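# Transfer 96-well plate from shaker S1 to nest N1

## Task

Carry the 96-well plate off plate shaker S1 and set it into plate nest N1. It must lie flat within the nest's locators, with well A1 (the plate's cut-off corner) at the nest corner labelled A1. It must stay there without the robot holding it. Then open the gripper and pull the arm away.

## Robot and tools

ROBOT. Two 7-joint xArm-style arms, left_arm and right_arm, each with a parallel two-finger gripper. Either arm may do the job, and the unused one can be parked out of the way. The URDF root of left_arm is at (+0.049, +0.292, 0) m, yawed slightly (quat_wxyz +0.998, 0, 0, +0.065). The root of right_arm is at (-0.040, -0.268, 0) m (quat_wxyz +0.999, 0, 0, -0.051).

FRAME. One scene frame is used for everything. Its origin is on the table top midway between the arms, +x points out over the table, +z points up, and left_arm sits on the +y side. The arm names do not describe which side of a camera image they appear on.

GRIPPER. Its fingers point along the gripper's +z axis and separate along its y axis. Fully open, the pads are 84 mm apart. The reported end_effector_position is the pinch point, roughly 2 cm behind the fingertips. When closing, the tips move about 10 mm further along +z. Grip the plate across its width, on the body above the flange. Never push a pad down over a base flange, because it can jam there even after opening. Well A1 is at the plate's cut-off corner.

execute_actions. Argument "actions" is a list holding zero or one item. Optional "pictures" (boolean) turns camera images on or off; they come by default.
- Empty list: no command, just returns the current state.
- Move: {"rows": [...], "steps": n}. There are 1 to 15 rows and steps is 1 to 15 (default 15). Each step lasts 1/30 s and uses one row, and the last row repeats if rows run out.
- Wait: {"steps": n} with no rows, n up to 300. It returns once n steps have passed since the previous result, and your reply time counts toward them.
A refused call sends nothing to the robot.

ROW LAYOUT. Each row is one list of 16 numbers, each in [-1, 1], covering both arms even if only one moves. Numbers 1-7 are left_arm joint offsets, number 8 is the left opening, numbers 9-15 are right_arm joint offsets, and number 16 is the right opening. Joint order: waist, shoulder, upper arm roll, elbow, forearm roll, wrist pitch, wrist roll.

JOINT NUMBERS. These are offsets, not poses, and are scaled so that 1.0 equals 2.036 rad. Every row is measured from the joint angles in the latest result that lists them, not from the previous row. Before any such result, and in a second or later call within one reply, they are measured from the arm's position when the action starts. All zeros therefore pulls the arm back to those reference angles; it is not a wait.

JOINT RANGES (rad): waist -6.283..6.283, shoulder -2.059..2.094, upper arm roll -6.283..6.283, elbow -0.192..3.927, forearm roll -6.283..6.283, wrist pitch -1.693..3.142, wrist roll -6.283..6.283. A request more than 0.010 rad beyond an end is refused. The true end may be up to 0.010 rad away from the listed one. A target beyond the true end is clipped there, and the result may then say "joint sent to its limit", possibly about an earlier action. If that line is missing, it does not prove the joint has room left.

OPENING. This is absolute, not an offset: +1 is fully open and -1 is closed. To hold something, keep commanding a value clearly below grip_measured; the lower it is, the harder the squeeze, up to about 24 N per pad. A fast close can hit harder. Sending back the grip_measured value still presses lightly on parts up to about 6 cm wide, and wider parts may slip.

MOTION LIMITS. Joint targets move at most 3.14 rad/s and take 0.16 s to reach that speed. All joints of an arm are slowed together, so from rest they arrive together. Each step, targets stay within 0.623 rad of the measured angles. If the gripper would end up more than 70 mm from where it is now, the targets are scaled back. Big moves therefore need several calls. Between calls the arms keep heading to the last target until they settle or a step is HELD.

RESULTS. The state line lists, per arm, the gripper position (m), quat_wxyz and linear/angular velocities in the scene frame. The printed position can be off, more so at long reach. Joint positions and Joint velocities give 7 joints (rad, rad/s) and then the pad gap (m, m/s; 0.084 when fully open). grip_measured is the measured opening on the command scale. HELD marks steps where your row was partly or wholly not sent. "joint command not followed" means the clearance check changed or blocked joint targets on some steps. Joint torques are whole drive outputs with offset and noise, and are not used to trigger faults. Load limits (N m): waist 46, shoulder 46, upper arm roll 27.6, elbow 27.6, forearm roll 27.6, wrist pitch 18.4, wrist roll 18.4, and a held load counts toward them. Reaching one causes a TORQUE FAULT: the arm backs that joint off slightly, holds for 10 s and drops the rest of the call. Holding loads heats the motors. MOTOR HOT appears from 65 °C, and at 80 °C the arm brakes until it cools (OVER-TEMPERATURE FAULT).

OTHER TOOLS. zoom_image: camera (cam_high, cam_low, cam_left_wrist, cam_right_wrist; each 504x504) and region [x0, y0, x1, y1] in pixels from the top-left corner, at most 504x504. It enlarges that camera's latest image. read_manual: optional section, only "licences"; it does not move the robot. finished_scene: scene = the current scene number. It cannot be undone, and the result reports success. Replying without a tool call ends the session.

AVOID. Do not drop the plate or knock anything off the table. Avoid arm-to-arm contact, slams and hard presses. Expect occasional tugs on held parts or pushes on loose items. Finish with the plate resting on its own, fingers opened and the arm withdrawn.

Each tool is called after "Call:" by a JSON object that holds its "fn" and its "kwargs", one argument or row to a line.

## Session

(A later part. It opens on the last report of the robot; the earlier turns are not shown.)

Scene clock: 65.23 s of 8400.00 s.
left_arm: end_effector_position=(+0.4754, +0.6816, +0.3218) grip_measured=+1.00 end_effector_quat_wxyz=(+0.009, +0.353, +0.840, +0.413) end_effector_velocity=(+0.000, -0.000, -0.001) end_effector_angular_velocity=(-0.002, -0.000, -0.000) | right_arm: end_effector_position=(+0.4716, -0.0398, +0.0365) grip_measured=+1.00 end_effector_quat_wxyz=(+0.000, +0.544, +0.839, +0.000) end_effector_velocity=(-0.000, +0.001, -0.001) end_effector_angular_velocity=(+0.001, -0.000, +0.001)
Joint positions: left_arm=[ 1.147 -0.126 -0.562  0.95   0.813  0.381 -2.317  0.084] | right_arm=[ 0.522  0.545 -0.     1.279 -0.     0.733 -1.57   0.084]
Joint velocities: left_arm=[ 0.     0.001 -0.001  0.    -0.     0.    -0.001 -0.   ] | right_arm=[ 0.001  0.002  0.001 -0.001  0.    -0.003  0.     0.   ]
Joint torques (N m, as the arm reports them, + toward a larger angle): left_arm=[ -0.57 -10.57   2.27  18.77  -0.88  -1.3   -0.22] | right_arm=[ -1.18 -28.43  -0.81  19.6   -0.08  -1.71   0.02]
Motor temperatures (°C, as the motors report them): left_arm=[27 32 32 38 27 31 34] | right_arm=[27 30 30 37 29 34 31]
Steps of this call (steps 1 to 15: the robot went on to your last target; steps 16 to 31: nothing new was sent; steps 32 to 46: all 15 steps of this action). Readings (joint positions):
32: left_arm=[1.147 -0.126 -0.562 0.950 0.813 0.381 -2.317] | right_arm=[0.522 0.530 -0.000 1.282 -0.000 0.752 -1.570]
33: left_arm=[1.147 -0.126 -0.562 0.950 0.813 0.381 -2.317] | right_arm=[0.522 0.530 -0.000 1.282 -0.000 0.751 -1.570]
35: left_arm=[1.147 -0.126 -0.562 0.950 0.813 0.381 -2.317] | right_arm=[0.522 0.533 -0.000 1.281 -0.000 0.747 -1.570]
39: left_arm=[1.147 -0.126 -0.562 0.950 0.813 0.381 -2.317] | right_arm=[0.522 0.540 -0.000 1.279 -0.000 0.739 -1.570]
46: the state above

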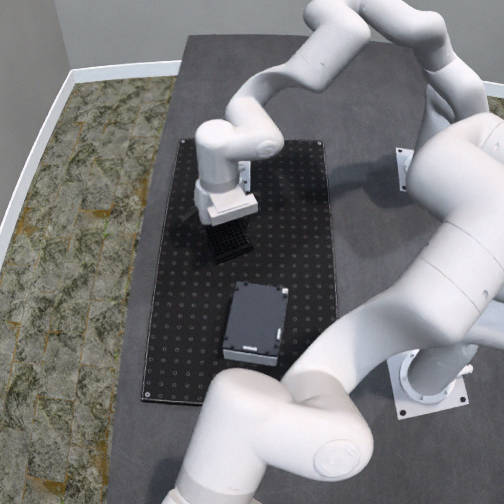

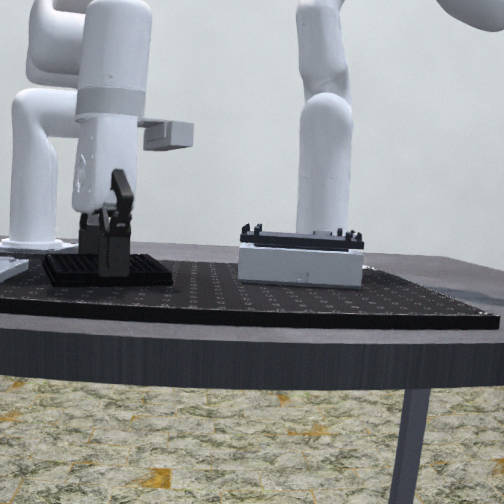

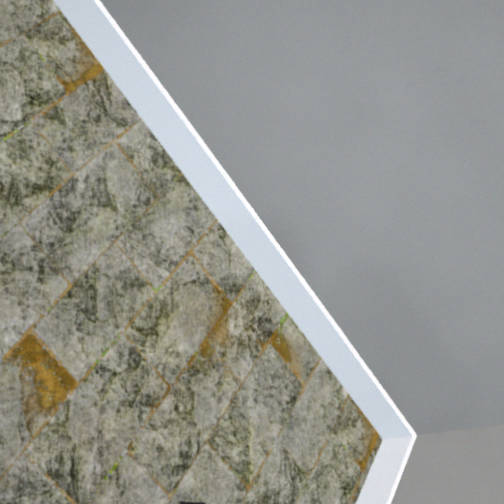

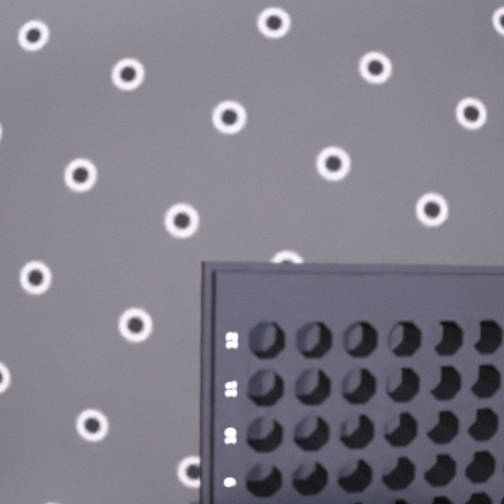

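Call:
{"fn": "execute_actions", "kwargs": {
  "actions": [
    {"rows": [[0,0,0,0,0,0,0,1, 0,0.0009,0,-0.0002,0,-0.0011,0,1],[0,0,0,0,0,0,0,1, 0,0.0019,0,-0.0004,0,-0.0023,0,1],[0,0,0,0,0,0,0,1, 0,0.0028,0,-0.0006,0,-0.0034,0,1],[0,0,0,0,0,0,0,1, 0,0.0038,0,-0.0008,0,-0.0045,0,1],[0,0,0,0,0,0,0,1, 0,0.0047,0,-0.001,0,-0.0056,0,1],[0,0,0,0,0,0,0,1, 0,0.0056,0,-0.0012,0,-0.0068,0,1]], "steps": 15}
  ]
}}

Scene clock: 66.33 s of 8400.00 s.
left_arm: end_effector_position=(+0.4754, +0.6816, +0.3218) grip_measured=+1.00 end_effector_quat_wxyz=(+0.009, +0.353, +0.840, +0.413) end_effector_velocity=(+0.000, -0.000, +0.000) end_effector_angular_velocity=(+0.000, +0.001, -0.001) | right_arm: end_effector_position=(+0.4717, -0.0401, +0.0306) grip_measured=+1.00 end_effector_quat_wxyz=(+0.001, +0.544, +0.839, +0.000) end_effector_velocity=(-0.001, +0.000, -0.000) end_effector_angular_velocity=(-0.001, +0.002, +0.002)
Joint positions: left_arm=[ 1.147 -0.126 -0.562  0.95   0.813  0.381 -2.317  0.084] | right_arm=[ 0.522  0.556 -0.001  1.277 -0.     0.719 -1.57   0.084]
Joint velocities: left_arm=[ 0.    -0.    -0.001  0.     0.     0.     0.001  0.   ] | right_arm=[ 0.001 -0.     0.001 -0.002 -0.     0.001 -0.     0.   ]
Joint torques (N m, as the arm reports them, + toward a larger angle): left_arm=[ -0.42 -10.51   2.15  19.06  -0.82  -1.23  -0.04] | right_arm=[ -0.35 -25.24  -0.33  16.26  -0.27  -0.88  -0.25]
Motor temperatures (°C, as the motors report them): left_arm=[27 32 32 38 27 31 34] | right_arm=[27 30 30 37 29 34 31]
Steps of this call (steps 1 to 15: the robot went on to your last target; steps 16 to 18: nothing new was sent; steps 19 to 33: all 15 steps of this action). Readings (joint positions):
19: left_arm=[1.147 -0.126 -0.562 0.950 0.813 0.381 -2.317] | right_arm=[0.522 0.545 -0.000 1.278 -0.000 0.733 -1.570]
20: left_arm=[1.147 -0.126 -0.562 0.950 0.813 0.381 -2.317] | right_arm=[0.522 0.545 -0.000 1.278 -0.000 0.732 -1.570]
22: left_arm=[1.147 -0.126 -0.562 0.950 0.813 0.381 -2.317] | right_arm=[0.522 0.547 -0.000 1.279 -0.000 0.729 -1.570]
26: left_arm=[1.147 -0.126 -0.562 0.950 0.813 0.381 -2.317] | right_arm=[0.522 0.554 -0.001 1.277 -0.000 0.721 -1.570]
33: the state above

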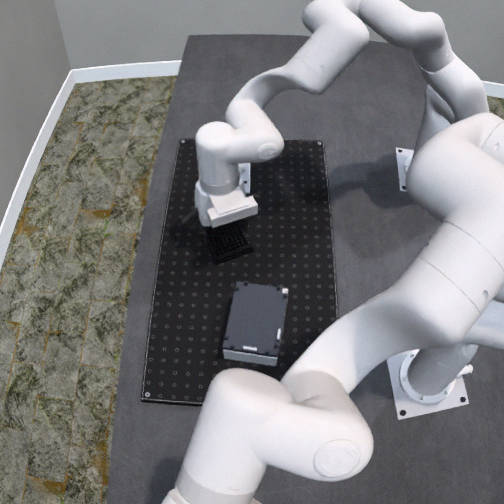

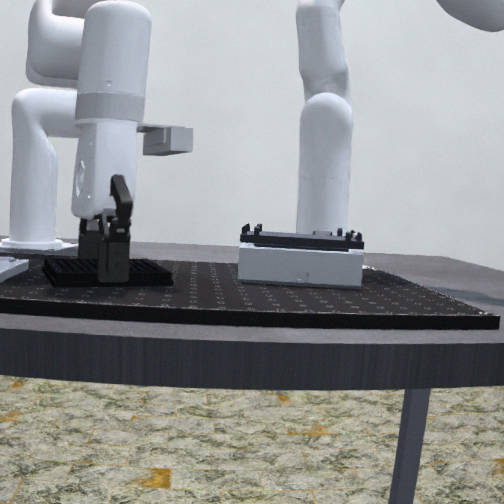

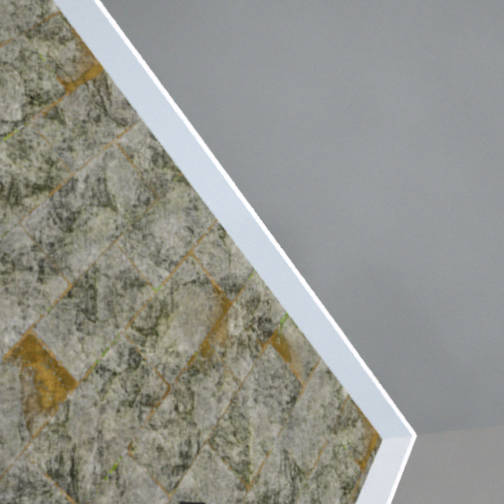

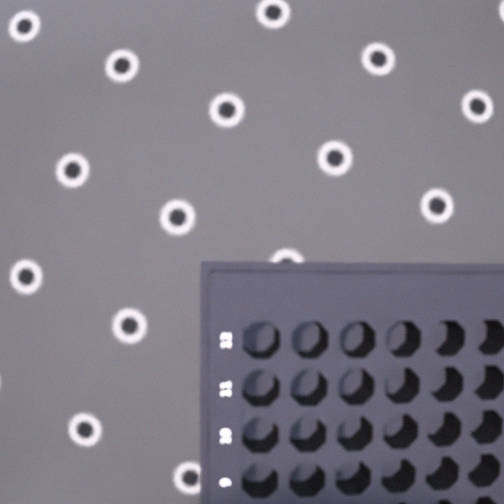

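Call:
{"fn": "execute_actions", "kwargs": {
  "actions": [
    {"rows": [[0,0,0,0,0,0,0,1, 0,0.0009,0,-0.0002,0,-0.0011,0,1],[0,0,0,0,0,0,0,1, 0,0.0019,0,-0.0004,0,-0.0023,0,1],[0,0,0,0,0,0,0,1, 0,0.0028,0,-0.0006,0,-0.0034,0,1],[0,0,0,0,0,0,0,1, 0,0.0038,0,-0.0008,0,-0.0045,0,1]], "steps": 12}
  ]
}}

Scene clock: 67.23 s of 8400.00 s.
left_arm: end_effector_position=(+0.4754, +0.6816, +0.3218) grip_measured=+1.00 end_effector_quat_wxyz=(+0.009, +0.353, +0.840, +0.413) end_effector_velocity=(-0.000, +0.000, -0.000) end_effector_angular_velocity=(-0.000, +0.001, -0.000) | right_arm: end_effector_position=(+0.4725, -0.0393, +0.0283) grip_measured=+1.00 end_effector_quat_wxyz=(+0.002, +0.544, +0.839, +0.002) end_effector_velocity=(-0.001, -0.000, -0.002) end_effector_angular_velocity=(-0.001, +0.002, +0.000)
Joint positions: left_arm=[ 1.147 -0.126 -0.562  0.95   0.813  0.381 -2.317  0.084] | right_arm=[ 0.522  0.561 -0.     1.277 -0.     0.71  -1.57   0.084]
Joint velocities: left_arm=[-0.     0.     0.    -0.    -0.     0.001  0.001  0.   ] | right_arm=[ 0.     0.002 -0.    -0.001  0.    -0.001 -0.     0.   ]
Joint torques (N m, as the arm reports them, + toward a larger angle): left_arm=[ -0.37 -10.51   2.24  18.71  -0.79  -1.13  -0.2 ] | right_arm=[ -2.9  -19.53  -1.05  12.64  -0.63  -0.53  -0.15]
Motor temperatures (°C, as the motors report them): left_arm=[27 32 32 38 27 31 34] | right_arm=[27 30 30 37 29 34 31]
Steps of this call (steps 1 to 15: the robot went on to your last target; steps 16 to 27: all 12 steps of this action). Readings (joint positions):
16: left_arm=[1.147 -0.126 -0.562 0.950 0.813 0.381 -2.317] | right_arm=[0.522 0.557 0.000 1.276 -0.000 0.719 -1.570]
17: left_arm=[1.147 -0.126 -0.562 0.950 0.813 0.381 -2.317] | right_arm=[0.522 0.557 -0.000 1.276 -0.000 0.719 -1.570]
19: left_arm=[1.147 -0.126 -0.562 0.950 0.813 0.381 -2.317] | right_arm=[0.522 0.558 -0.000 1.276 -0.000 0.716 -1.570]
23: left_arm=[1.147 -0.126 -0.562 0.950 0.813 0.381 -2.317] | right_arm=[0.522 0.561 -0.000 1.277 -0.000 0.710 -1.570]
27: the state above

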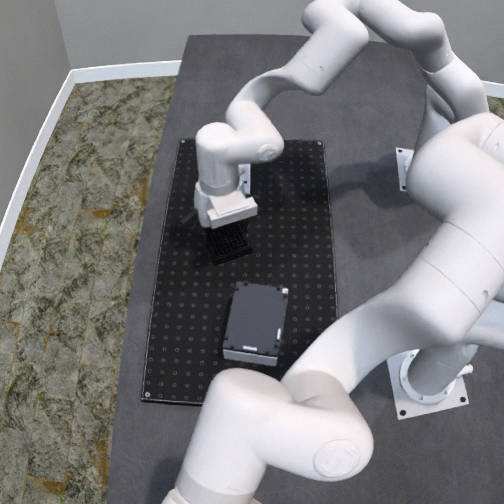

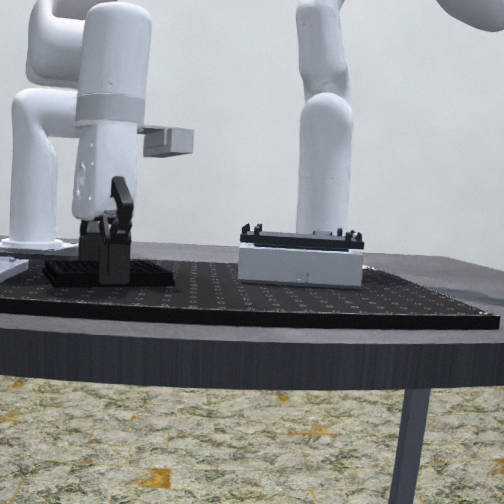

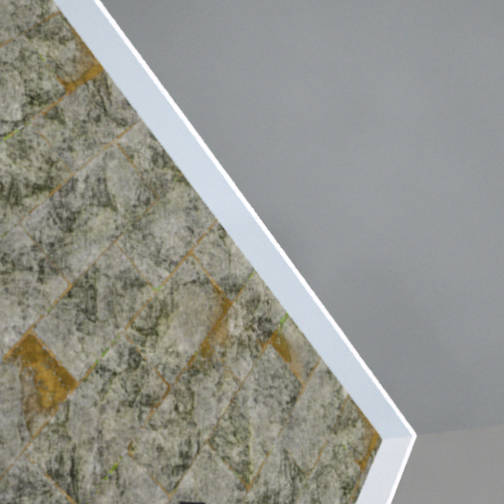

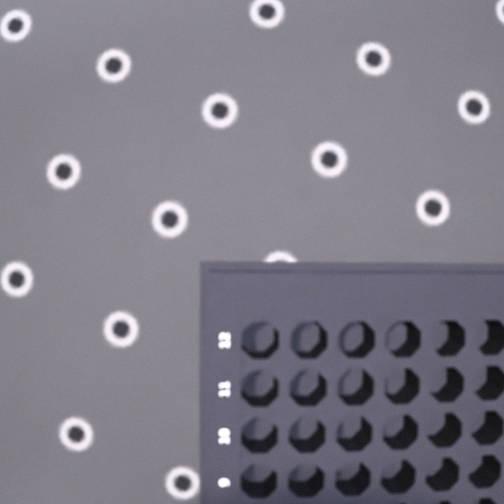

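Call:
{"fn": "execute_actions", "kwargs": {
  "actions": [
    {"rows": [[0,0,0,0,0,0,0,1, 0,-0.0009,0,0.0002,0,0.0011,0,1],[0,0,0,0,0,0,0,1, 0,-0.0019,0,0.0004,0,0.0023,0,1],[0,0,0,0,0,0,0,1, 0,-0.0028,0,0.0006,0,0.0034,0,1],[0,0,0,0,0,0,0,1, 0,-0.0038,0,0.0008,0,0.0045,0,1],[0,0,0,0,0,0,0,1, 0,-0.0047,0,0.001,0,0.0056,0,1],[0,0,0,0,0,0,0,1, 0,-0.0056,0,0.0012,0,0.0068,0,1],[0,0,0,0,0,0,0,1, 0,-0.0066,0,0.0014,0,0.0079,0,1],[0,0,0,0,0,0,0,1, 0,-0.0075,0,0.0016,0,0.009,0,1],[0,0,0,0,0,0,0,1, 0,-0.0084,0,0.0018,0,0.0101,0,1],[0,0,0,0,0,0,0,1, 0,-0.0094,0,0.002,0,0.0113,0,1]], "steps": 15}
  ]
}}

Scene clock: 68.40 s of 8400.00 s.
left_arm: end_effector_position=(+0.4754, +0.6816, +0.3218) grip_measured=+1.00 end_effector_quat_wxyz=(+0.009, +0.353, +0.840, +0.413) end_effector_velocity=(+0.000, -0.000, -0.000) end_effector_angular_velocity=(-0.000, +0.001, -0.001) | right_arm: end_effector_position=(+0.4712, -0.0402, +0.0359) grip_measured=+1.00 end_effector_quat_wxyz=(-0.000, +0.544, +0.839, -0.001) end_effector_velocity=(+0.016, +0.010, +0.025) end_effector_angular_velocity=(+0.025, -0.052, +0.004)
Joint positions: left_arm=[ 1.147 -0.126 -0.562  0.95   0.813  0.381 -2.317  0.084] | right_arm=[ 0.522  0.545 -0.     1.278 -0.     0.733 -1.57   0.084]
Joint velocities: left_arm=[-0.     0.001 -0.     0.     0.     0.     0.001 -0.   ] | right_arm=[ 0.001 -0.028  0.003  0.026  0.    -0.003 -0.     0.   ]
Joint torques (N m, as the arm reports them, + toward a larger angle): left_arm=[ -0.69 -10.66   2.13  18.89  -0.83  -1.22  -0.26] | right_arm=[ -1.63 -26.94  -0.4   19.18  -0.89  -1.28  -0.44]
Motor temperatures (°C, as the motors report them): left_arm=[27 32 32 38 27 31 34] | right_arm=[27 30 30 37 29 34 31]
Steps of this call (steps 1 to 15: the robot went on to your last target; steps 16 to 20: nothing new was sent; steps 21 to 35: all 15 steps of this action). Readings (joint positions):
21: left_arm=[1.147 -0.126 -0.562 0.950 0.813 0.381 -2.317] | right_arm=[0.522 0.562 -0.000 1.276 -0.000 0.709 -1.570]
22: left_arm=[1.147 -0.126 -0.562 0.950 0.813 0.381 -2.317] | right_arm=[0.522 0.562 -0.000 1.276 -0.000 0.710 -1.570]
24: left_arm=[1.147 -0.126 -0.562 0.950 0.813 0.381 -2.317] | right_arm=[0.522 0.561 -0.000 1.276 -0.000 0.712 -1.570]
28: left_arm=[1.147 -0.126 -0.562 0.950 0.813 0.381 -2.317] | right_arm=[0.522 0.556 -0.001 1.275 -0.000 0.723 -1.570]
35: the state above

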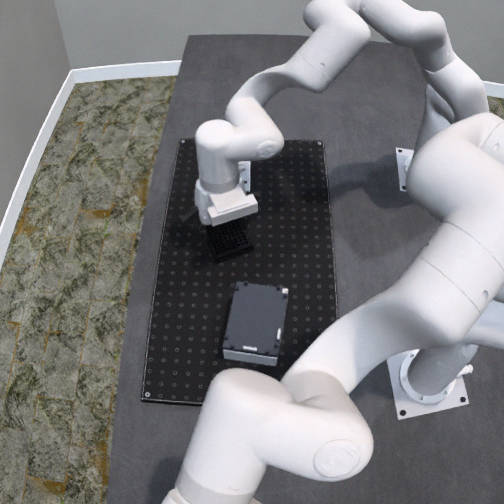

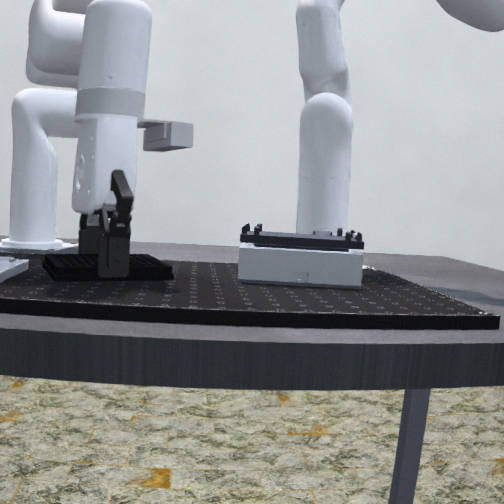

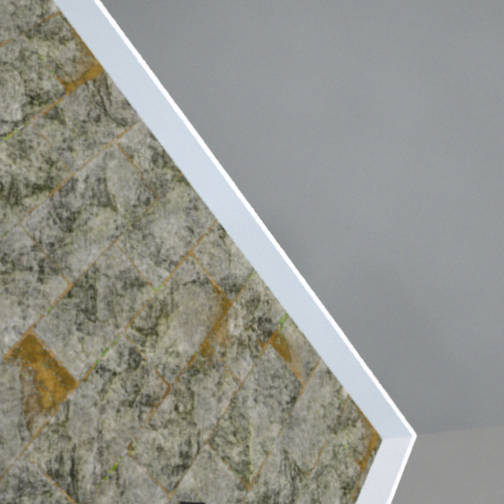

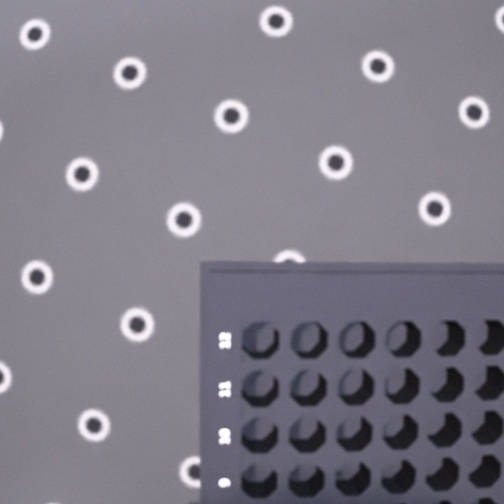

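Call:
{"fn": "execute_actions", "kwargs": {
  "actions": [
    {"rows": [[0,0,0,0,0,0,0,1, 0,-0.036,0,0.0088,0,0.0418,0,1]], "steps": 15}
  ],
  "pictures": false
}}

Call:
{"fn": "execute_actions", "kwargs": {
  "actions": [
    {"steps": 5}
  ],
  "pictures": false
}}

Scene clock: 70.33 s of 8400.00 s.
left_arm: end_effector_position=(+0.4754, +0.6816, +0.3218) grip_measured=+1.00 end_effector_quat_wxyz=(+0.009, +0.353, +0.840, +0.413) end_effector_velocity=(-0.000, +0.000, +0.000) end_effector_angular_velocity=(+0.001, +0.000, -0.000) | right_arm: end_effector_position=(+0.4723, -0.0396, +0.0760) grip_measured=+1.00 end_effector_quat_wxyz=(+0.001, +0.544, +0.839, +0.001) end_effector_velocity=(+0.009, +0.003, +0.013) end_effector_angular_velocity=(+0.012, -0.027, -0.002)
Joint positions: left_arm=[ 1.147 -0.126 -0.562  0.95   0.813  0.381 -2.317  0.084] | right_arm=[ 0.522  0.473 -0.     1.295 -0.     0.819 -1.57   0.084]
Joint velocities: left_arm=[ 0.    -0.001  0.    -0.    -0.    -0.     0.001  0.   ] | right_arm=[-0.001 -0.012 -0.001  0.015  0.    -0.002 -0.     0.   ]
Joint torques (N m, as the arm reports them, + toward a larger angle): left_arm=[ -0.44 -10.66   2.24  19.07  -0.66  -1.34  -0.05] | right_arm=[ -2.11 -28.06   0.01  20.98  -0.57  -1.4   -0.73]
Motor temperatures (°C, as the motors report them): left_arm=[27 32 32 38 27 31 34] | right_arm=[27 30 30 37 29 34 31]
Steps of this call (steps 1 to 15: the robot went on to your last target; steps 16 to 43: nothing new was sent; steps 44 to 58: all 15 steps of this action). Readings (joint positions):
44: left_arm=[1.147 -0.126 -0.562 0.950 0.813 0.381 -2.317] | right_arm=[0.522 0.542 -0.000 1.281 -0.000 0.734 -1.570]
45: left_arm=[1.147 -0.126 -0.562 0.950 0.813 0.381 -2.317] | right_arm=[0.522 0.537 -0.000 1.281 -0.000 0.742 -1.570]
47: left_arm=[1.147 -0.126 -0.562 0.950 0.813 0.381 -2.317] | right_arm=[0.522 0.507 -0.000 1.285 -0.000 0.784 -1.570]
51: left_arm=[1.147 -0.126 -0.562 0.950 0.813 0.381 -2.317] | right_arm=[0.522 0.469 -0.001 1.301 -0.000 0.813 -1.570]
58: the state above

Scene clock: 70.50 s of 8400.00 s.
left_arm: end_effector_position=(+0.4754, +0.6816, +0.3218) grip_measured=+1.00 end_effector_quat_wxyz=(+0.009, +0.353, +0.840, +0.413) end_effector_velocity=(-0.000, +0.000, +0.000) end_effector_angular_velocity=(+0.000, -0.000, +0.001) | right_arm: end_effector_position=(+0.4729, -0.0394, +0.0770) grip_measured=+1.00 end_effector_quat_wxyz=(+0.002, +0.544, +0.839, +0.002) end_effector_velocity=(-0.000, -0.000, -0.000) end_effector_angular_velocity=(-0.001, +0.001, +0.000)
Joint positions: left_arm=[ 1.147 -0.126 -0.562  0.95   0.813  0.381 -2.317  0.084] | right_arm=[ 0.522  0.472 -0.001  1.296 -0.     0.819 -1.57   0.084]
Joint velocities: left_arm=[ 0.    -0.     0.001  0.    -0.     0.    -0.     0.   ] | right_arm=[-0.    -0.001  0.    -0.001 -0.001  0.001 -0.     0.   ]
Joint torques (N m, as the arm reports them, + toward a larger angle): left_arm=[ -0.29 -10.65   2.57  19.09  -0.84  -1.31  -0.17] | right_arm=[ -1.13 -27.29  -0.38  20.77  -0.09  -1.65  -0.37]
Motor temperatures (°C, as the motors report them): left_arm=[27 32 32 38 27 31 34] | right_arm=[27 30 30 37 29 34 31]
Steps of this call (steps 1 to 5: the robot went on to your last target). Readings (joint positions):
1: left_arm=[1.147 -0.126 -0.562 0.950 0.813 0.381 -2.317] | right_arm=[0.522 0.473 -0.000 1.295 -0.000 0.819 -1.570]
2: left_arm=[1.147 -0.126 -0.562 0.950 0.813 0.381 -2.317] | right_arm=[0.522 0.473 -0.000 1.296 -0.000 0.819 -1.570]
4: left_arm=[1.147 -0.126 -0.562 0.950 0.813 0.381 -2.317] | right_arm=[0.522 0.472 -0.001 1.296 -0.000 0.818 -1.570]
5: the state above

Call:
{"fn": "execute_actions", "kwargs": {
  "actions": [
    {"rows": [[-0.5157,0,0.276,-0.0673,-0.399,-0.5047,-0.405,-1, -0.1642,-0.0501,0,-0.0894,0,-0.0368,0.0331,0.5]], "steps": 15}
  ],
  "pictures": false
}}

Call:
{"fn": "execute_actions", "kwargs": {
  "actions": [
    {"steps": 30}
  ],
  "pictures": false
}}

Call:
{"fn": "execute_actions", "kwargs": {
  "actions": [
    {"rows": [[-0.5157,0,0,0,0,0,0,-1, 0,0,0,0,0,0,0,0.5]], "steps": 15}
  ],
  "pictures": false
}}

Call:
{"fn": "execute_actions", "kwargs": {
  "actions": [
    {"steps": 25}
  ]
}}

Scene clock: 73.77 s of 8400.00 s.
left_arm: end_effector_position=(+0.5975, +0.5441, +0.4137) grip_measured=-1.00 end_effector_quat_wxyz=(+0.495, +0.050, +0.825, +0.269) end_effector_velocity=(+0.194, -0.394, +0.268) end_effector_angular_velocity=(-0.993, -1.677, -0.328) | right_arm: end_effector_position=(+0.4792, -0.2261, +0.0701) grip_measured=+0.98 end_effector_quat_wxyz=(+0.001, +0.701, +0.713, -0.001) end_effector_velocity=(-0.011, -0.016, -0.002) end_effector_angular_velocity=(+0.024, -0.005, -0.066)
Joint positions: left_arm=[ 0.534 -0.126 -0.169  0.855  0.281 -0.227 -2.855  0.   ] | right_arm=[ 0.191  0.372 -0.008  1.118 -0.     0.746 -1.505  0.083]
Joint velocities: left_arm=[-1.253  0.001  0.481 -0.118 -0.8   -1.2   -0.82   0.   ] | right_arm=[-0.096 -0.035  0.063 -0.061  0.001 -0.034  0.028  0.   ]
Joint torques (N m, as the arm reports them, + toward a larger angle): left_arm=[ -1.84 -12.73   0.35  18.42  -1.29  -1.58  -0.45] | right_arm=[  7.58 -25.58   5.68  20.62  -0.58  -1.63  -0.61]
Motor temperatures (°C, as the motors report them): left_arm=[27 32 32 38 27 31 34] | right_arm=[27 30 30 37 29 34 31]
Steps of this call (steps 1 to 15: the robot went on to your last target; steps 16 to 83: nothing new was sent; steps 84 to 98: all 15 steps of this action). Readings (joint positions):
84: left_arm=[1.146 -0.126 -0.562 0.950 0.813 0.380 -2.318] | right_arm=[0.522 0.472 -0.000 1.296 -0.000 0.818 -1.570]
85: left_arm=[1.138 -0.126 -0.554 0.948 0.805 0.372 -2.327] | right_arm=[0.515 0.470 0.002 1.292 -0.000 0.816 -1.568]
87: left_arm=[1.078 -0.126 -0.497 0.935 0.743 0.310 -2.390] | right_arm=[0.468 0.454 0.011 1.264 -0.000 0.804 -1.558]
91: left_arm=[0.827 -0.126 -0.290 0.884 0.493 0.061 -2.637] | right_arm=[0.344 0.418 -0.004 1.200 -0.000 0.779 -1.535]
98: the state above

Scene clock: 74.77 s of 8400.00 s.
left_arm: end_effector_position=(+0.6218, +0.4236, +0.5044) grip_measured=-1.00 end_effector_quat_wxyz=(+0.708, -0.079, +0.697, +0.081) end_effector_velocity=(-0.000, -0.000, +0.000) end_effector_angular_velocity=(+0.000, -0.000, -0.000) | right_arm: end_effector_position=(+0.4784, -0.2237, +0.0700) grip_measured=+0.98 end_effector_quat_wxyz=(+0.000, +0.701, +0.713, -0.000) end_effector_velocity=(-0.000, +0.001, -0.000) end_effector_angular_velocity=(-0.000, +0.000, +0.001)
Joint positions: left_arm=[ 0.097 -0.126 -0.001  0.813  0.001 -0.646 -3.142  0.   ] | right_arm=[ 0.188  0.37  -0.     1.114 -0.     0.744 -1.503  0.083]
Joint velocities: left_arm=[-0.001 -0.001  0.001 -0.     0.     0.     0.     0.   ] | right_arm=[ 0.001 -0.     0.    -0.    -0.     0.     0.     0.   ]
Joint torques (N m, as the arm reports them, + toward a larger angle): left_arm=[ -0.39 -12.23   0.46  18.01  -0.33  -1.43  -0.35] | right_arm=[ -1.29 -25.04  -0.19  20.07  -0.04  -1.65  -0.38]
Motor temperatures (°C, as the motors report them): left_arm=[27 32 32 38 27 31 34] | right_arm=[27 30 30 37 29 34 31]
Steps of this call (steps 1 to 30: the robot went on to your last target). Readings (joint positions):
1: left_arm=[0.491 -0.126 -0.153 0.851 0.254 -0.267 -2.883] | right_arm=[0.190 0.372 -0.005 1.116 -0.000 0.745 -1.504]
2: left_arm=[0.448 -0.126 -0.136 0.846 0.226 -0.309 -2.911] | right_arm=[0.190 0.371 -0.001 1.115 -0.000 0.744 -1.504]
4: left_arm=[0.357 -0.126 -0.101 0.838 0.168 -0.396 -2.971] | right_arm=[0.191 0.371 0.004 1.115 -0.000 0.744 -1.503]
8: left_arm=[0.171 -0.127 -0.031 0.821 0.049 -0.574 -3.092] | right_arm=[0.190 0.371 0.001 1.114 -0.000 0.744 -1.503]
30: the state above
All arms were judged still, so your last target was given up. Only a new action makes them travel on or press farther. Fingers that are still opening or closing keep moving.

Scene clock: 75.27 s of 8400.00 s.
left_arm: end_effector_position=(+0.6286, +0.1938, +0.5044) grip_measured=-1.00 end_effector_quat_wxyz=(+0.710, +0.059, +0.699, -0.059) end_effector_velocity=(-0.088, -0.519, +0.001) end_effector_angular_velocity=(-0.001, -0.001, -0.895) | right_arm: end_effector_position=(+0.4784, -0.2237, +0.0700) grip_measured=+0.98 end_effector_quat_wxyz=(+0.000, +0.701, +0.713, -0.000) end_effector_velocity=(-0.000, +0.000, -0.000) end_effector_angular_velocity=(-0.000, +0.000, +0.000)
Joint positions: left_arm=[-0.295 -0.126 -0.002  0.813  0.001 -0.646 -3.142  0.   ] | right_arm=[ 0.188  0.37  -0.     1.114 -0.     0.744 -1.503  0.083]
Joint velocities: left_arm=[-0.896 -0.001  0.001 -0.    -0.001  0.    -0.     0.   ] | right_arm=[ 0.  0.  0. -0. -0.  0.  0. -0.]
Joint torques (N m, as the arm reports them, + toward a larger angle): left_arm=[ -0.13 -12.41   0.61  18.03  -0.37  -1.56  -0.22] | right_arm=[ -0.87 -25.41  -0.44  19.93  -0.47  -1.4   -0.65]
Motor temperatures (°C, as the motors report them): left_arm=[27 32 32 38 27 31 34] | right_arm=[27 30 30 37 29 34 31]
Steps of this call (steps 1 to 15: all 15 steps of this action). Readings (joint positions):
1: left_arm=[0.096 -0.126 -0.000 0.813 0.001 -0.646 -3.142] | right_arm=[0.188 0.370 -0.000 1.114 -0.000 0.744 -1.503]
2: left_arm=[0.090 -0.126 0.002 0.813 0.001 -0.646 -3.142] | right_arm=[0.188 0.370 -0.000 1.114 -0.000 0.744 -1.503]
4: left_arm=[0.040 -0.126 0.007 0.813 -0.000 -0.646 -3.142] | right_arm=[0.188 0.370 -0.000 1.114 -0.000 0.744 -1.503]
8: left_arm=[-0.086 -0.126 -0.001 0.813 0.001 -0.646 -3.142] | right_arm=[0.188 0.370 -0.000 1.114 -0.000 0.744 -1.503]
15: the state above

Scene clock: 76.10 s of 8400.00 s.
left_arm: end_effector_position=(+0.4491, -0.1386, +0.5045) grip_measured=-1.00 end_effector_quat_wxyz=(+0.653, +0.281, +0.643, -0.284) end_effector_velocity=(+0.022, +0.020, -0.000) end_effector_angular_velocity=(-0.013, +0.014, +0.050) | right_arm: end_effector_position=(+0.4784, -0.2237, +0.0700) grip_measured=+0.98 end_effector_quat_wxyz=(+0.000, +0.701, +0.713, -0.000) end_effector_velocity=(-0.000, -0.000, -0.000) end_effector_angular_velocity=(-0.001, +0.000, +0.001)
Joint positions: left_arm=[-0.949 -0.127 -0.002  0.813  0.001 -0.646 -3.142  0.   ] | right_arm=[ 0.188  0.37  -0.     1.114 -0.     0.744 -1.503  0.083]
Joint velocities: left_arm=[-0.028  0.001  0.072  0.    -0.012 -0.001 -0.     0.   ] | right_arm=[-0.001  0.     0.    -0.    -0.001 -0.    -0.    -0.   ]
Joint torques (N m, as the arm reports them, + toward a larger angle): left_arm=[  0.81 -12.06   0.97  17.79  -0.26  -1.37  -0.27] | right_arm=[ -0.53 -24.91  -0.32  19.88  -0.4   -1.47  -0.54]
Motor temperatures (°C, as the motors report them): left_arm=[27 32 32 38 27 31 34] | right_arm=[27 30 30 37 29 34 31]
Steps of this call (steps 1 to 25: the robot went on to your last target). Readings (joint positions):
1: left_arm=[-0.325 -0.126 -0.002 0.813 0.001 -0.646 -3.142] | right_arm=[0.188 0.370 -0.000 1.114 -0.000 0.744 -1.503]
2: left_arm=[-0.355 -0.126 -0.002 0.813 0.001 -0.646 -3.142] | right_arm=[0.188 0.370 -0.000 1.114 -0.000 0.744 -1.503]
4: left_arm=[-0.415 -0.126 -0.001 0.813 0.001 -0.646 -3.142] | right_arm=[0.188 0.370 -0.000 1.114 -0.000 0.744 -1.503]
8: left_arm=[-0.535 -0.126 -0.001 0.813 0.001 -0.646 -3.142] | right_arm=[0.188 0.370 -0.000 1.114 -0.000 0.744 -1.503]
25: the state above

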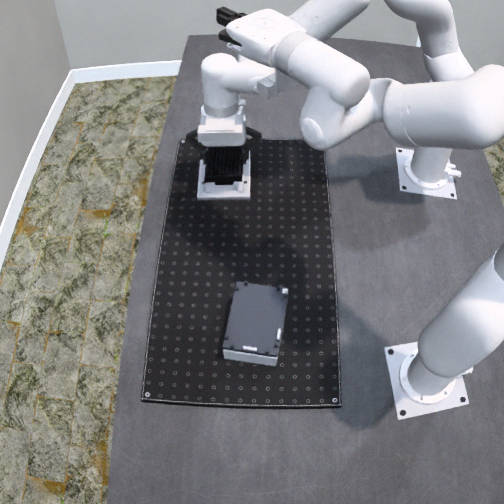

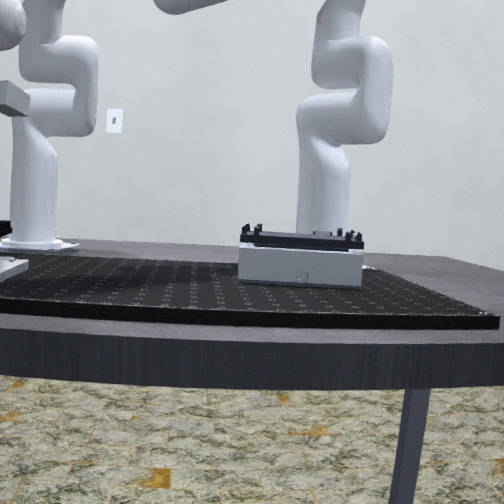

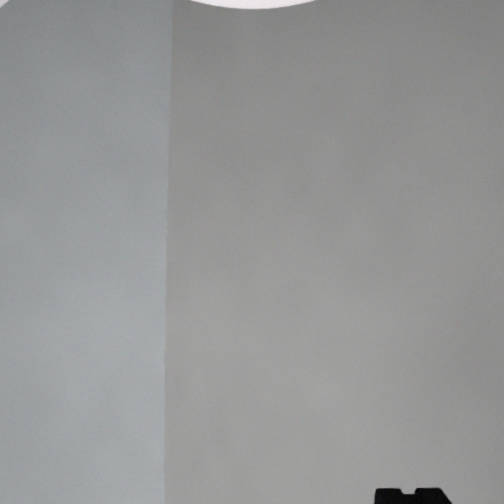

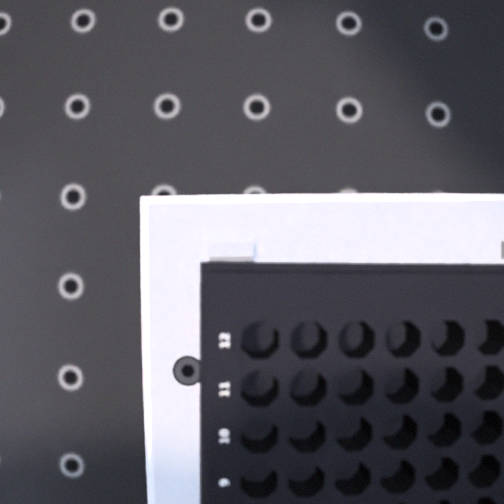

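Call:
{"fn": "execute_actions", "kwargs": {
  "actions": [
    {"rows": [[-0.002,0.1655,0,-0.1754,0,-0.004,0,-1, 0,0.0016,0,-0.0019,0,-0.0037,0,0.5],[-0.002,0.1655,0,-0.1754,0,-0.004,0,-1, 0,0.0042,0,-0.0025,0,-0.0069,0,0.5],[-0.002,0.1655,0,-0.1754,0,-0.004,0,-1, 0,0.0069,0,-0.003,0,-0.0101,0,0.5],[-0.002,0.1655,0,-0.1754,0,-0.004,0,-1, 0,0.0095,0,-0.0036,0,-0.0133,0,0.5],[-0.002,0.1655,0,-0.1754,0,-0.004,0,-1, 0,0.0121,0,-0.0042,0,-0.0165,0,0.5],[-0.002,0.1655,0,-0.1754,0,-0.004,0,-1, 0,0.0148,0,-0.0047,0,-0.0196,0,0.5],[-0.002,0.1655,0,-0.1754,0,-0.004,0,-1, 0,0.0174,0,-0.0053,0,-0.0228,0,0.5],[-0.002,0.1655,0,-0.1754,0,-0.004,0,-1, 0,0.02,0,-0.0059,0,-0.026,0,0.5],[-0.002,0.1655,0,-0.1754,0,-0.004,0,-1, 0,0.0227,0,-0.0064,0,-0.0292,0,0.5],[-0.002,0.1655,0,-0.1754,0,-0.004,0,-1, 0,0.0253,0,-0.007,0,-0.0324,0,0.5]], "steps": 15}
  ],
  "pictures": false
}}

Call:
{"fn": "execute_actions", "kwargs": {
  "actions": [
    {"steps": 20}
  ]
}}

Scene clock: 79.10 s of 8400.00 s.
left_arm: end_effector_position=(+0.4344, -0.1255, +0.2497) grip_measured=-1.00 end_effector_quat_wxyz=(+0.493, +0.338, +0.772, -0.216) end_effector_velocity=(-0.116, +0.123, -0.541) end_effector_angular_velocity=(+0.748, +0.693, -0.003) | right_arm: end_effector_position=(+0.4770, -0.2238, +0.0430) grip_measured=+0.98 end_effector_quat_wxyz=(-0.000, +0.701, +0.714, -0.001) end_effector_velocity=(+0.009, +0.002, +0.002) end_effector_angular_velocity=(+0.003, -0.028, +0.002)
Joint positions: left_arm=[-0.953  0.095 -0.002  0.579  0.001 -0.651 -3.142  0.   ] | right_arm=[ 0.188  0.422 -0.     1.099 -0.     0.679 -1.503  0.083]
Joint velocities: left_arm=[-0.001  0.502 -0.002 -0.53  -0.    -0.013 -0.     0.   ] | right_arm=[ 0.001  0.005  0.001  0.008 -0.    -0.026  0.    -0.   ]
Joint torques (N m, as the arm reports them, + toward a larger angle): left_arm=[ -0.52 -13.17   0.61  13.75  -0.28  -1.73  -0.36] | right_arm=[ -2.16 -27.09  -0.22  19.94  -0.48  -1.62  -0.4 ]
Motor temperatures (°C, as the motors report them): left_arm=[27 32 32 38 27 31 34] | right_arm=[27 30 30 38 29 34 31]
Steps of this call (steps 1 to 30: the robot went on to your last target; steps 31 to 75: nothing new was sent; steps 76 to 90: all 15 steps of this action). Readings (joint positions):
76: left_arm=[-0.953 -0.126 -0.001 0.813 0.001 -0.646 -3.142] | right_arm=[0.188 0.370 -0.000 1.114 -0.000 0.743 -1.503]
77: left_arm=[-0.953 -0.121 -0.001 0.808 0.001 -0.647 -3.142] | right_arm=[0.188 0.371 -0.000 1.113 -0.000 0.741 -1.503]
79: left_arm=[-0.953 -0.089 -0.001 0.775 0.001 -0.649 -3.142] | right_arm=[0.188 0.377 -0.001 1.111 -0.000 0.732 -1.503]
83: left_arm=[-0.953 -0.022 -0.001 0.702 0.001 -0.649 -3.142] | right_arm=[0.188 0.397 -0.000 1.105 -0.000 0.708 -1.503]
90: the state above

Scene clock: 79.77 s of 8400.00 s.
left_arm: end_effector_position=(+0.3984, -0.0872, +0.1329) grip_measured=-1.00 end_effector_quat_wxyz=(+0.399, +0.362, +0.824, -0.175) end_effector_velocity=(-0.002, +0.002, -0.004) end_effector_angular_velocity=(+0.007, +0.006, -0.000) | right_arm: end_effector_position=(+0.4776, -0.2238, +0.0432) grip_measured=+0.98 end_effector_quat_wxyz=(+0.000, +0.701, +0.713, -0.000) end_effector_velocity=(-0.000, -0.000, -0.000) end_effector_angular_velocity=(+0.000, +0.000, -0.001)
Joint positions: left_arm=[-0.953  0.21  -0.002  0.457  0.001 -0.654 -3.142  0.   ] | right_arm=[ 0.188  0.422 -0.     1.1   -0.     0.678 -1.503  0.083]
Joint velocities: left_arm=[-0.     0.004 -0.    -0.004 -0.     0.001  0.     0.   ] | right_arm=[-0.     0.    -0.    -0.     0.001 -0.    -0.    -0.   ]
Joint torques (N m, as the arm reports them, + toward a larger angle): left_arm=[ -0.61 -13.67   0.29  11.37  -0.15  -1.73  -0.23] | right_arm=[ -1.57 -25.22  -0.54  19.03  -0.62  -1.48  -0.18]
Motor temperatures (°C, as the motors report them): left_arm=[27 32 32 38 27 31 34] | right_arm=[27 30 30 38 29 34 31]
Steps of this call (steps 1 to 20: the robot went on to your last target). Readings (joint positions):
1: left_arm=[-0.953 0.111 -0.002 0.561 0.001 -0.652 -3.142] | right_arm=[0.188 0.422 -0.000 1.100 -0.000 0.679 -1.503]
2: left_arm=[-0.953 0.128 -0.002 0.544 0.001 -0.652 -3.142] | right_arm=[0.188 0.421 -0.000 1.100 -0.000 0.678 -1.503]
4: left_arm=[-0.953 0.162 -0.002 0.508 0.001 -0.653 -3.142] | right_arm=[0.188 0.421 -0.001 1.100 -0.000 0.678 -1.503]
8: left_arm=[-0.953 0.206 -0.002 0.459 0.001 -0.653 -3.142] | right_arm=[0.188 0.422 -0.001 1.100 -0.000 0.678 -1.503]
20: the state above

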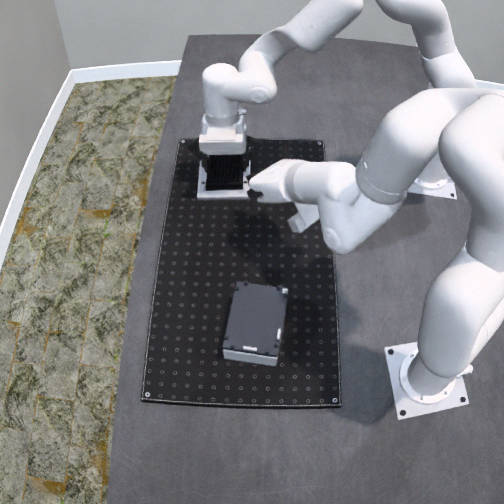

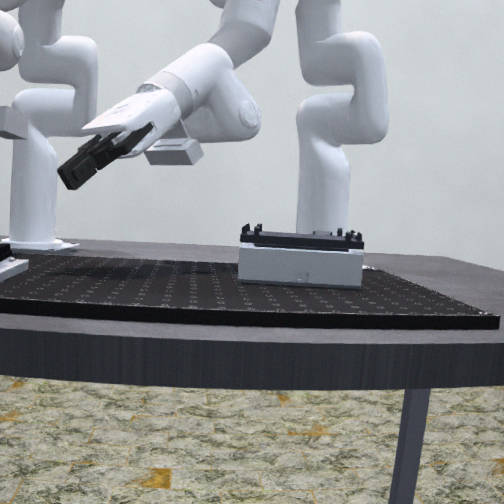

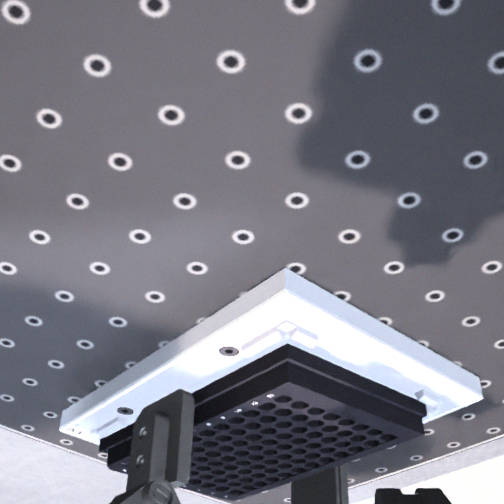

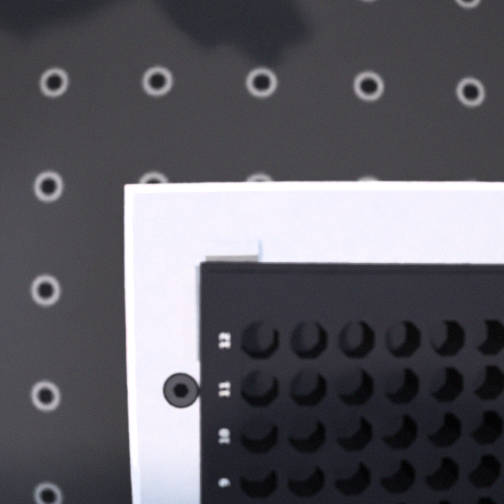

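Call:
{"fn": "execute_actions", "kwargs": {
  "actions": [
    {"rows": [[0,0.1717,0,0.1749,0,0.0036,0,-1, 0,0.0014,0,-0.0003,0,-0.0018,0,1]], "steps": 15}
  ],
  "pictures": false
}}

Call:
{"fn": "execute_actions", "kwargs": {
  "actions": [
    {"steps": 15}
  ]
}}

Scene clock: 80.77 s of 8400.00 s.
left_arm: end_effector_position=(+0.4586, -0.1525, +0.0790) grip_measured=-1.00 end_effector_quat_wxyz=(+0.398, +0.361, +0.825, -0.175) end_effector_velocity=(+0.007, -0.010, +0.010) end_effector_angular_velocity=(-0.024, -0.019, -0.002) | right_arm: end_effector_position=(+0.4775, -0.2238, +0.0417) grip_measured=+1.00 end_effector_quat_wxyz=(+0.000, +0.701, +0.714, +0.000) end_effector_velocity=(+0.000, -0.001, +0.000) end_effector_angular_velocity=(-0.000, -0.000, -0.002)
Joint positions: left_arm=[-0.953  0.557 -0.002  0.81   0.001 -0.647 -3.142  0.   ] | right_arm=[ 0.188  0.425 -0.     1.099 -0.     0.674 -1.503  0.084]
Joint velocities: left_arm=[-0.001  0.007 -0.002  0.033 -0.    -0.005 -0.001  0.   ] | right_arm=[-0.001  0.    -0.     0.    -0.    -0.     0.     0.   ]
Joint torques (N m, as the arm reports them, + toward a larger angle): left_arm=[ -0.25 -18.45  -0.13  10.81  -0.19  -2.    -0.27] | right_arm=[ -1.53 -25.78  -0.97  19.33  -0.78  -1.82  -0.46]
Motor temperatures (°C, as the motors report them): left_arm=[27 32 32 37 27 31 34] | right_arm=[27 30 30 38 29 34 31]
Steps of this call (steps 1 to 15: the robot went on to your last target; steps 16 to 30: all 15 steps of this action). Readings (joint positions):
16: left_arm=[-0.953 0.211 -0.002 0.457 0.001 -0.654 -3.142] | right_arm=[0.188 0.422 -0.000 1.100 -0.000 0.677 -1.503]
17: left_arm=[-0.953 0.218 -0.002 0.464 0.001 -0.654 -3.142] | right_arm=[0.188 0.423 -0.000 1.100 -0.000 0.676 -1.503]
19: left_arm=[-0.953 0.275 -0.002 0.523 0.001 -0.653 -3.142] | right_arm=[0.188 0.424 -0.000 1.099 -0.000 0.675 -1.503]
23: left_arm=[-0.953 0.475 -0.002 0.728 0.001 -0.649 -3.142] | right_arm=[0.188 0.425 -0.000 1.099 -0.000 0.674 -1.503]
30: the state above

Scene clock: 81.27 s of 8400.00 s.
left_arm: end_effector_position=(+0.4591, -0.1530, +0.0787) grip_measured=-1.00 end_effector_quat_wxyz=(+0.398, +0.361, +0.825, -0.175) end_effector_velocity=(-0.000, -0.000, -0.000) end_effector_angular_velocity=(-0.001, +0.001, +0.000) | right_arm: end_effector_position=(+0.4775, -0.2238, +0.0417) grip_measured=+1.00 end_effector_quat_wxyz=(+0.000, +0.701, +0.713, +0.000) end_effector_velocity=(+0.000, +0.001, +0.000) end_effector_angular_velocity=(+0.001, -0.000, +0.000)
Joint positions: left_arm=[-0.953  0.559 -0.002  0.813  0.001 -0.647 -3.142  0.   ] | right_arm=[ 0.188  0.425 -0.     1.099 -0.     0.674 -1.503  0.084]
Joint velocities: left_arm=[ 0.     0.001 -0.001  0.    -0.001 -0.001 -0.001  0.   ] | right_arm=[ 0.001 -0.     0.     0.     0.001 -0.    -0.     0.   ]
Joint torques (N m, as the arm reports them, + toward a larger angle): left_arm=[ -0.41 -18.39  -0.03  11.57  -0.27  -1.96  -0.19] | right_arm=[ -1.69 -25.78  -0.36  19.47  -0.3   -1.65  -0.55]
Motor temperatures (°C, as the motors report them): left_arm=[27 32 32 37 27 31 34] | right_arm=[27 30 30 38 29 34 31]
Steps of this call (steps 1 to 15: the robot went on to your last target). Readings (joint positions):
1: left_arm=[-0.953 0.557 -0.002 0.811 0.001 -0.647 -3.142] | right_arm=[0.188 0.425 -0.000 1.099 -0.000 0.674 -1.503]
2: left_arm=[-0.953 0.557 -0.002 0.811 0.001 -0.647 -3.142] | right_arm=[0.188 0.425 -0.000 1.099 -0.000 0.674 -1.503]
4: left_arm=[-0.953 0.558 -0.002 0.812 0.001 -0.647 -3.142] | right_arm=[0.188 0.425 -0.000 1.099 -0.000 0.674 -1.503]
8: left_arm=[-0.953 0.559 -0.002 0.812 0.001 -0.647 -3.142] | right_arm=[0.188 0.425 -0.000 1.099 -0.000 0.674 -1.503]
15: the state above
All arms were judged still, so your last target was given up. Only a new action makes them travel on or press farther. Fingers that are still opening or closing keep moving.

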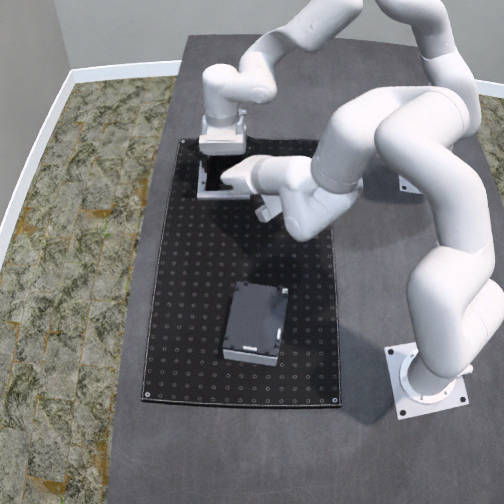

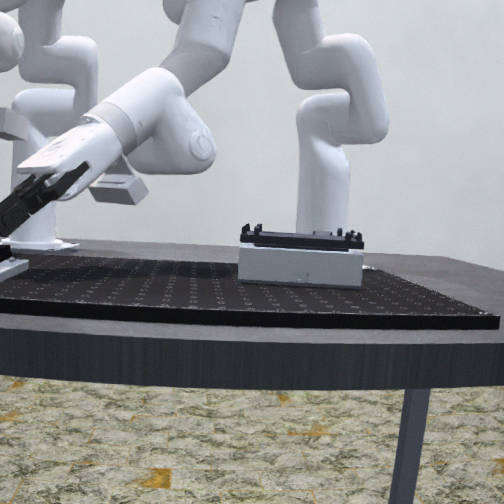

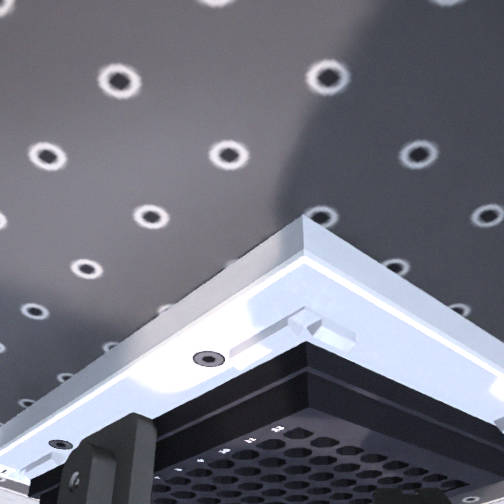

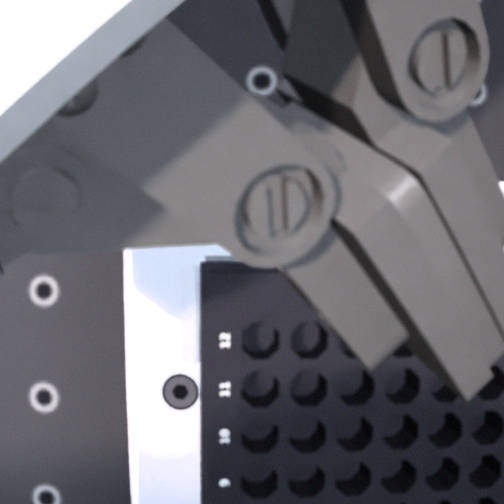

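Call:
{"fn": "execute_actions", "kwargs": {
  "actions": [
    {"rows": [[0,0.008,0,0.005,0,-0.003,0,-1, 0,0,0,0,0,0,0,1],[0,0.016,0,0.01,0,-0.006,0,-1, 0,0,0,0,0,0,0,1],[0,0.024,0,0.015,0,-0.009,0,-1, 0,0,0,0,0,0,0,1],[0,0.031,0,0.0194,0,-0.0117,0,-1, 0,0,0,0,0,0,0,1]], "steps": 15}
  ]
}}

Scene clock: 82.30 s of 8400.00 s.
left_arm: end_effector_position=(+0.4634, -0.1577, +0.0626) grip_measured=-1.00 end_effector_quat_wxyz=(+0.399, +0.361, +0.824, -0.175) end_effector_velocity=(+0.000, -0.000, -0.000) end_effector_angular_velocity=(+0.000, -0.001, -0.000) | right_arm: end_effector_position=(+0.4784, -0.2239, +0.0424) grip_measured=+1.00 end_effector_quat_wxyz=(+0.001, +0.701, +0.713, +0.001) end_effector_velocity=(-0.001, -0.001, -0.001) end_effector_angular_velocity=(-0.000, +0.002, -0.001)
Joint positions: left_arm=[-0.953  0.622 -0.002  0.852  0.001 -0.671 -3.142  0.   ] | right_arm=[ 0.188  0.424 -0.001  1.1   -0.     0.673 -1.503  0.084]
Joint velocities: left_arm=[-0.     0.001  0.001  0.001 -0.    -0.001  0.001  0.   ] | right_arm=[-0.002  0.     0.    -0.001 -0.     0.001 -0.     0.   ]
Joint torques (N m, as the arm reports them, + toward a larger angle): left_arm=[ -0.68 -17.48   0.26  10.21  -0.38  -1.43  -0.33] | right_arm=[ -2.19 -23.41  -0.12  15.96  -0.6   -0.96  -0.48]
Motor temperatures (°C, as the motors report them): left_arm=[27 32 32 37 27 31 34] | right_arm=[27 30 30 38 29 34 31]
Steps of this call (steps 1 to 16: nothing new was sent; steps 17 to 31: all 15 steps of this action). Readings (joint positions):
17: left_arm=[-0.953 0.560 -0.002 0.813 0.001 -0.647 -3.142] | right_arm=[0.188 0.425 -0.000 1.099 -0.000 0.674 -1.503]
18: left_arm=[-0.953 0.563 -0.002 0.816 0.001 -0.649 -3.142] | right_arm=[0.188 0.425 -0.000 1.099 -0.000 0.674 -1.503]
20: left_arm=[-0.953 0.582 -0.002 0.828 0.001 -0.657 -3.142] | right_arm=[0.188 0.425 -0.000 1.099 -0.000 0.674 -1.503]
24: left_arm=[-0.953 0.618 -0.002 0.849 0.001 -0.670 -3.142] | right_arm=[0.188 0.424 -0.001 1.100 -0.000 0.673 -1.503]
31: the state above

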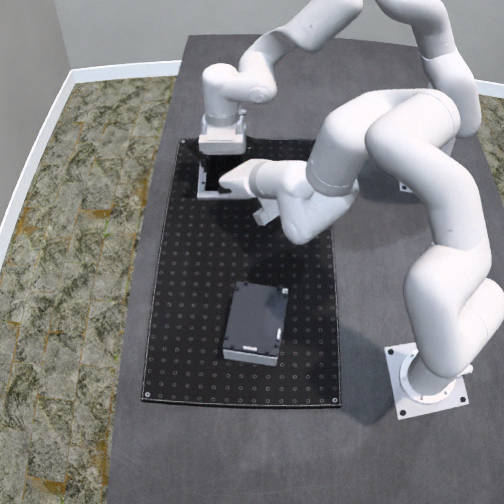

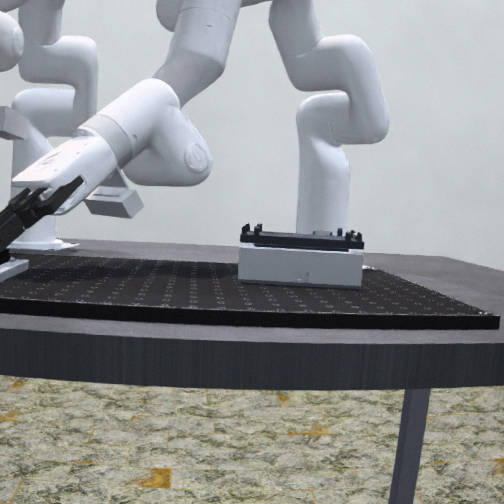

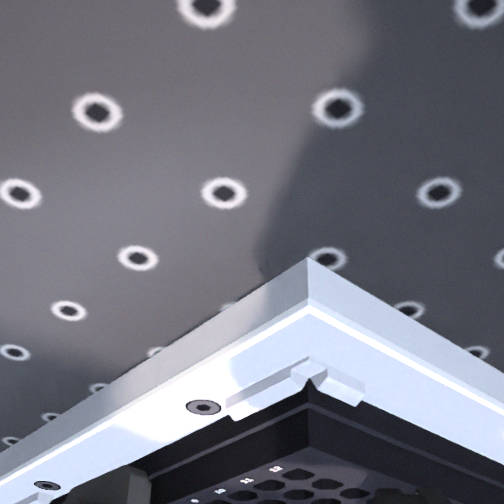

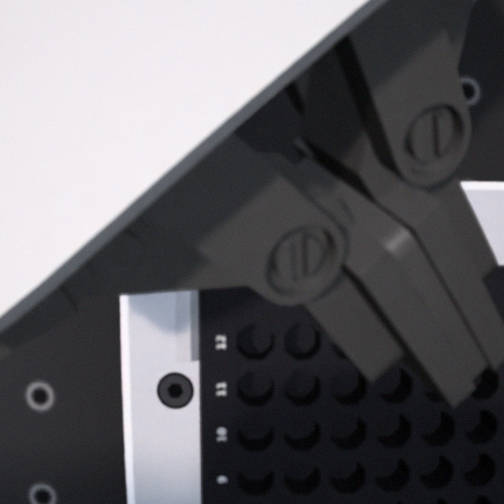

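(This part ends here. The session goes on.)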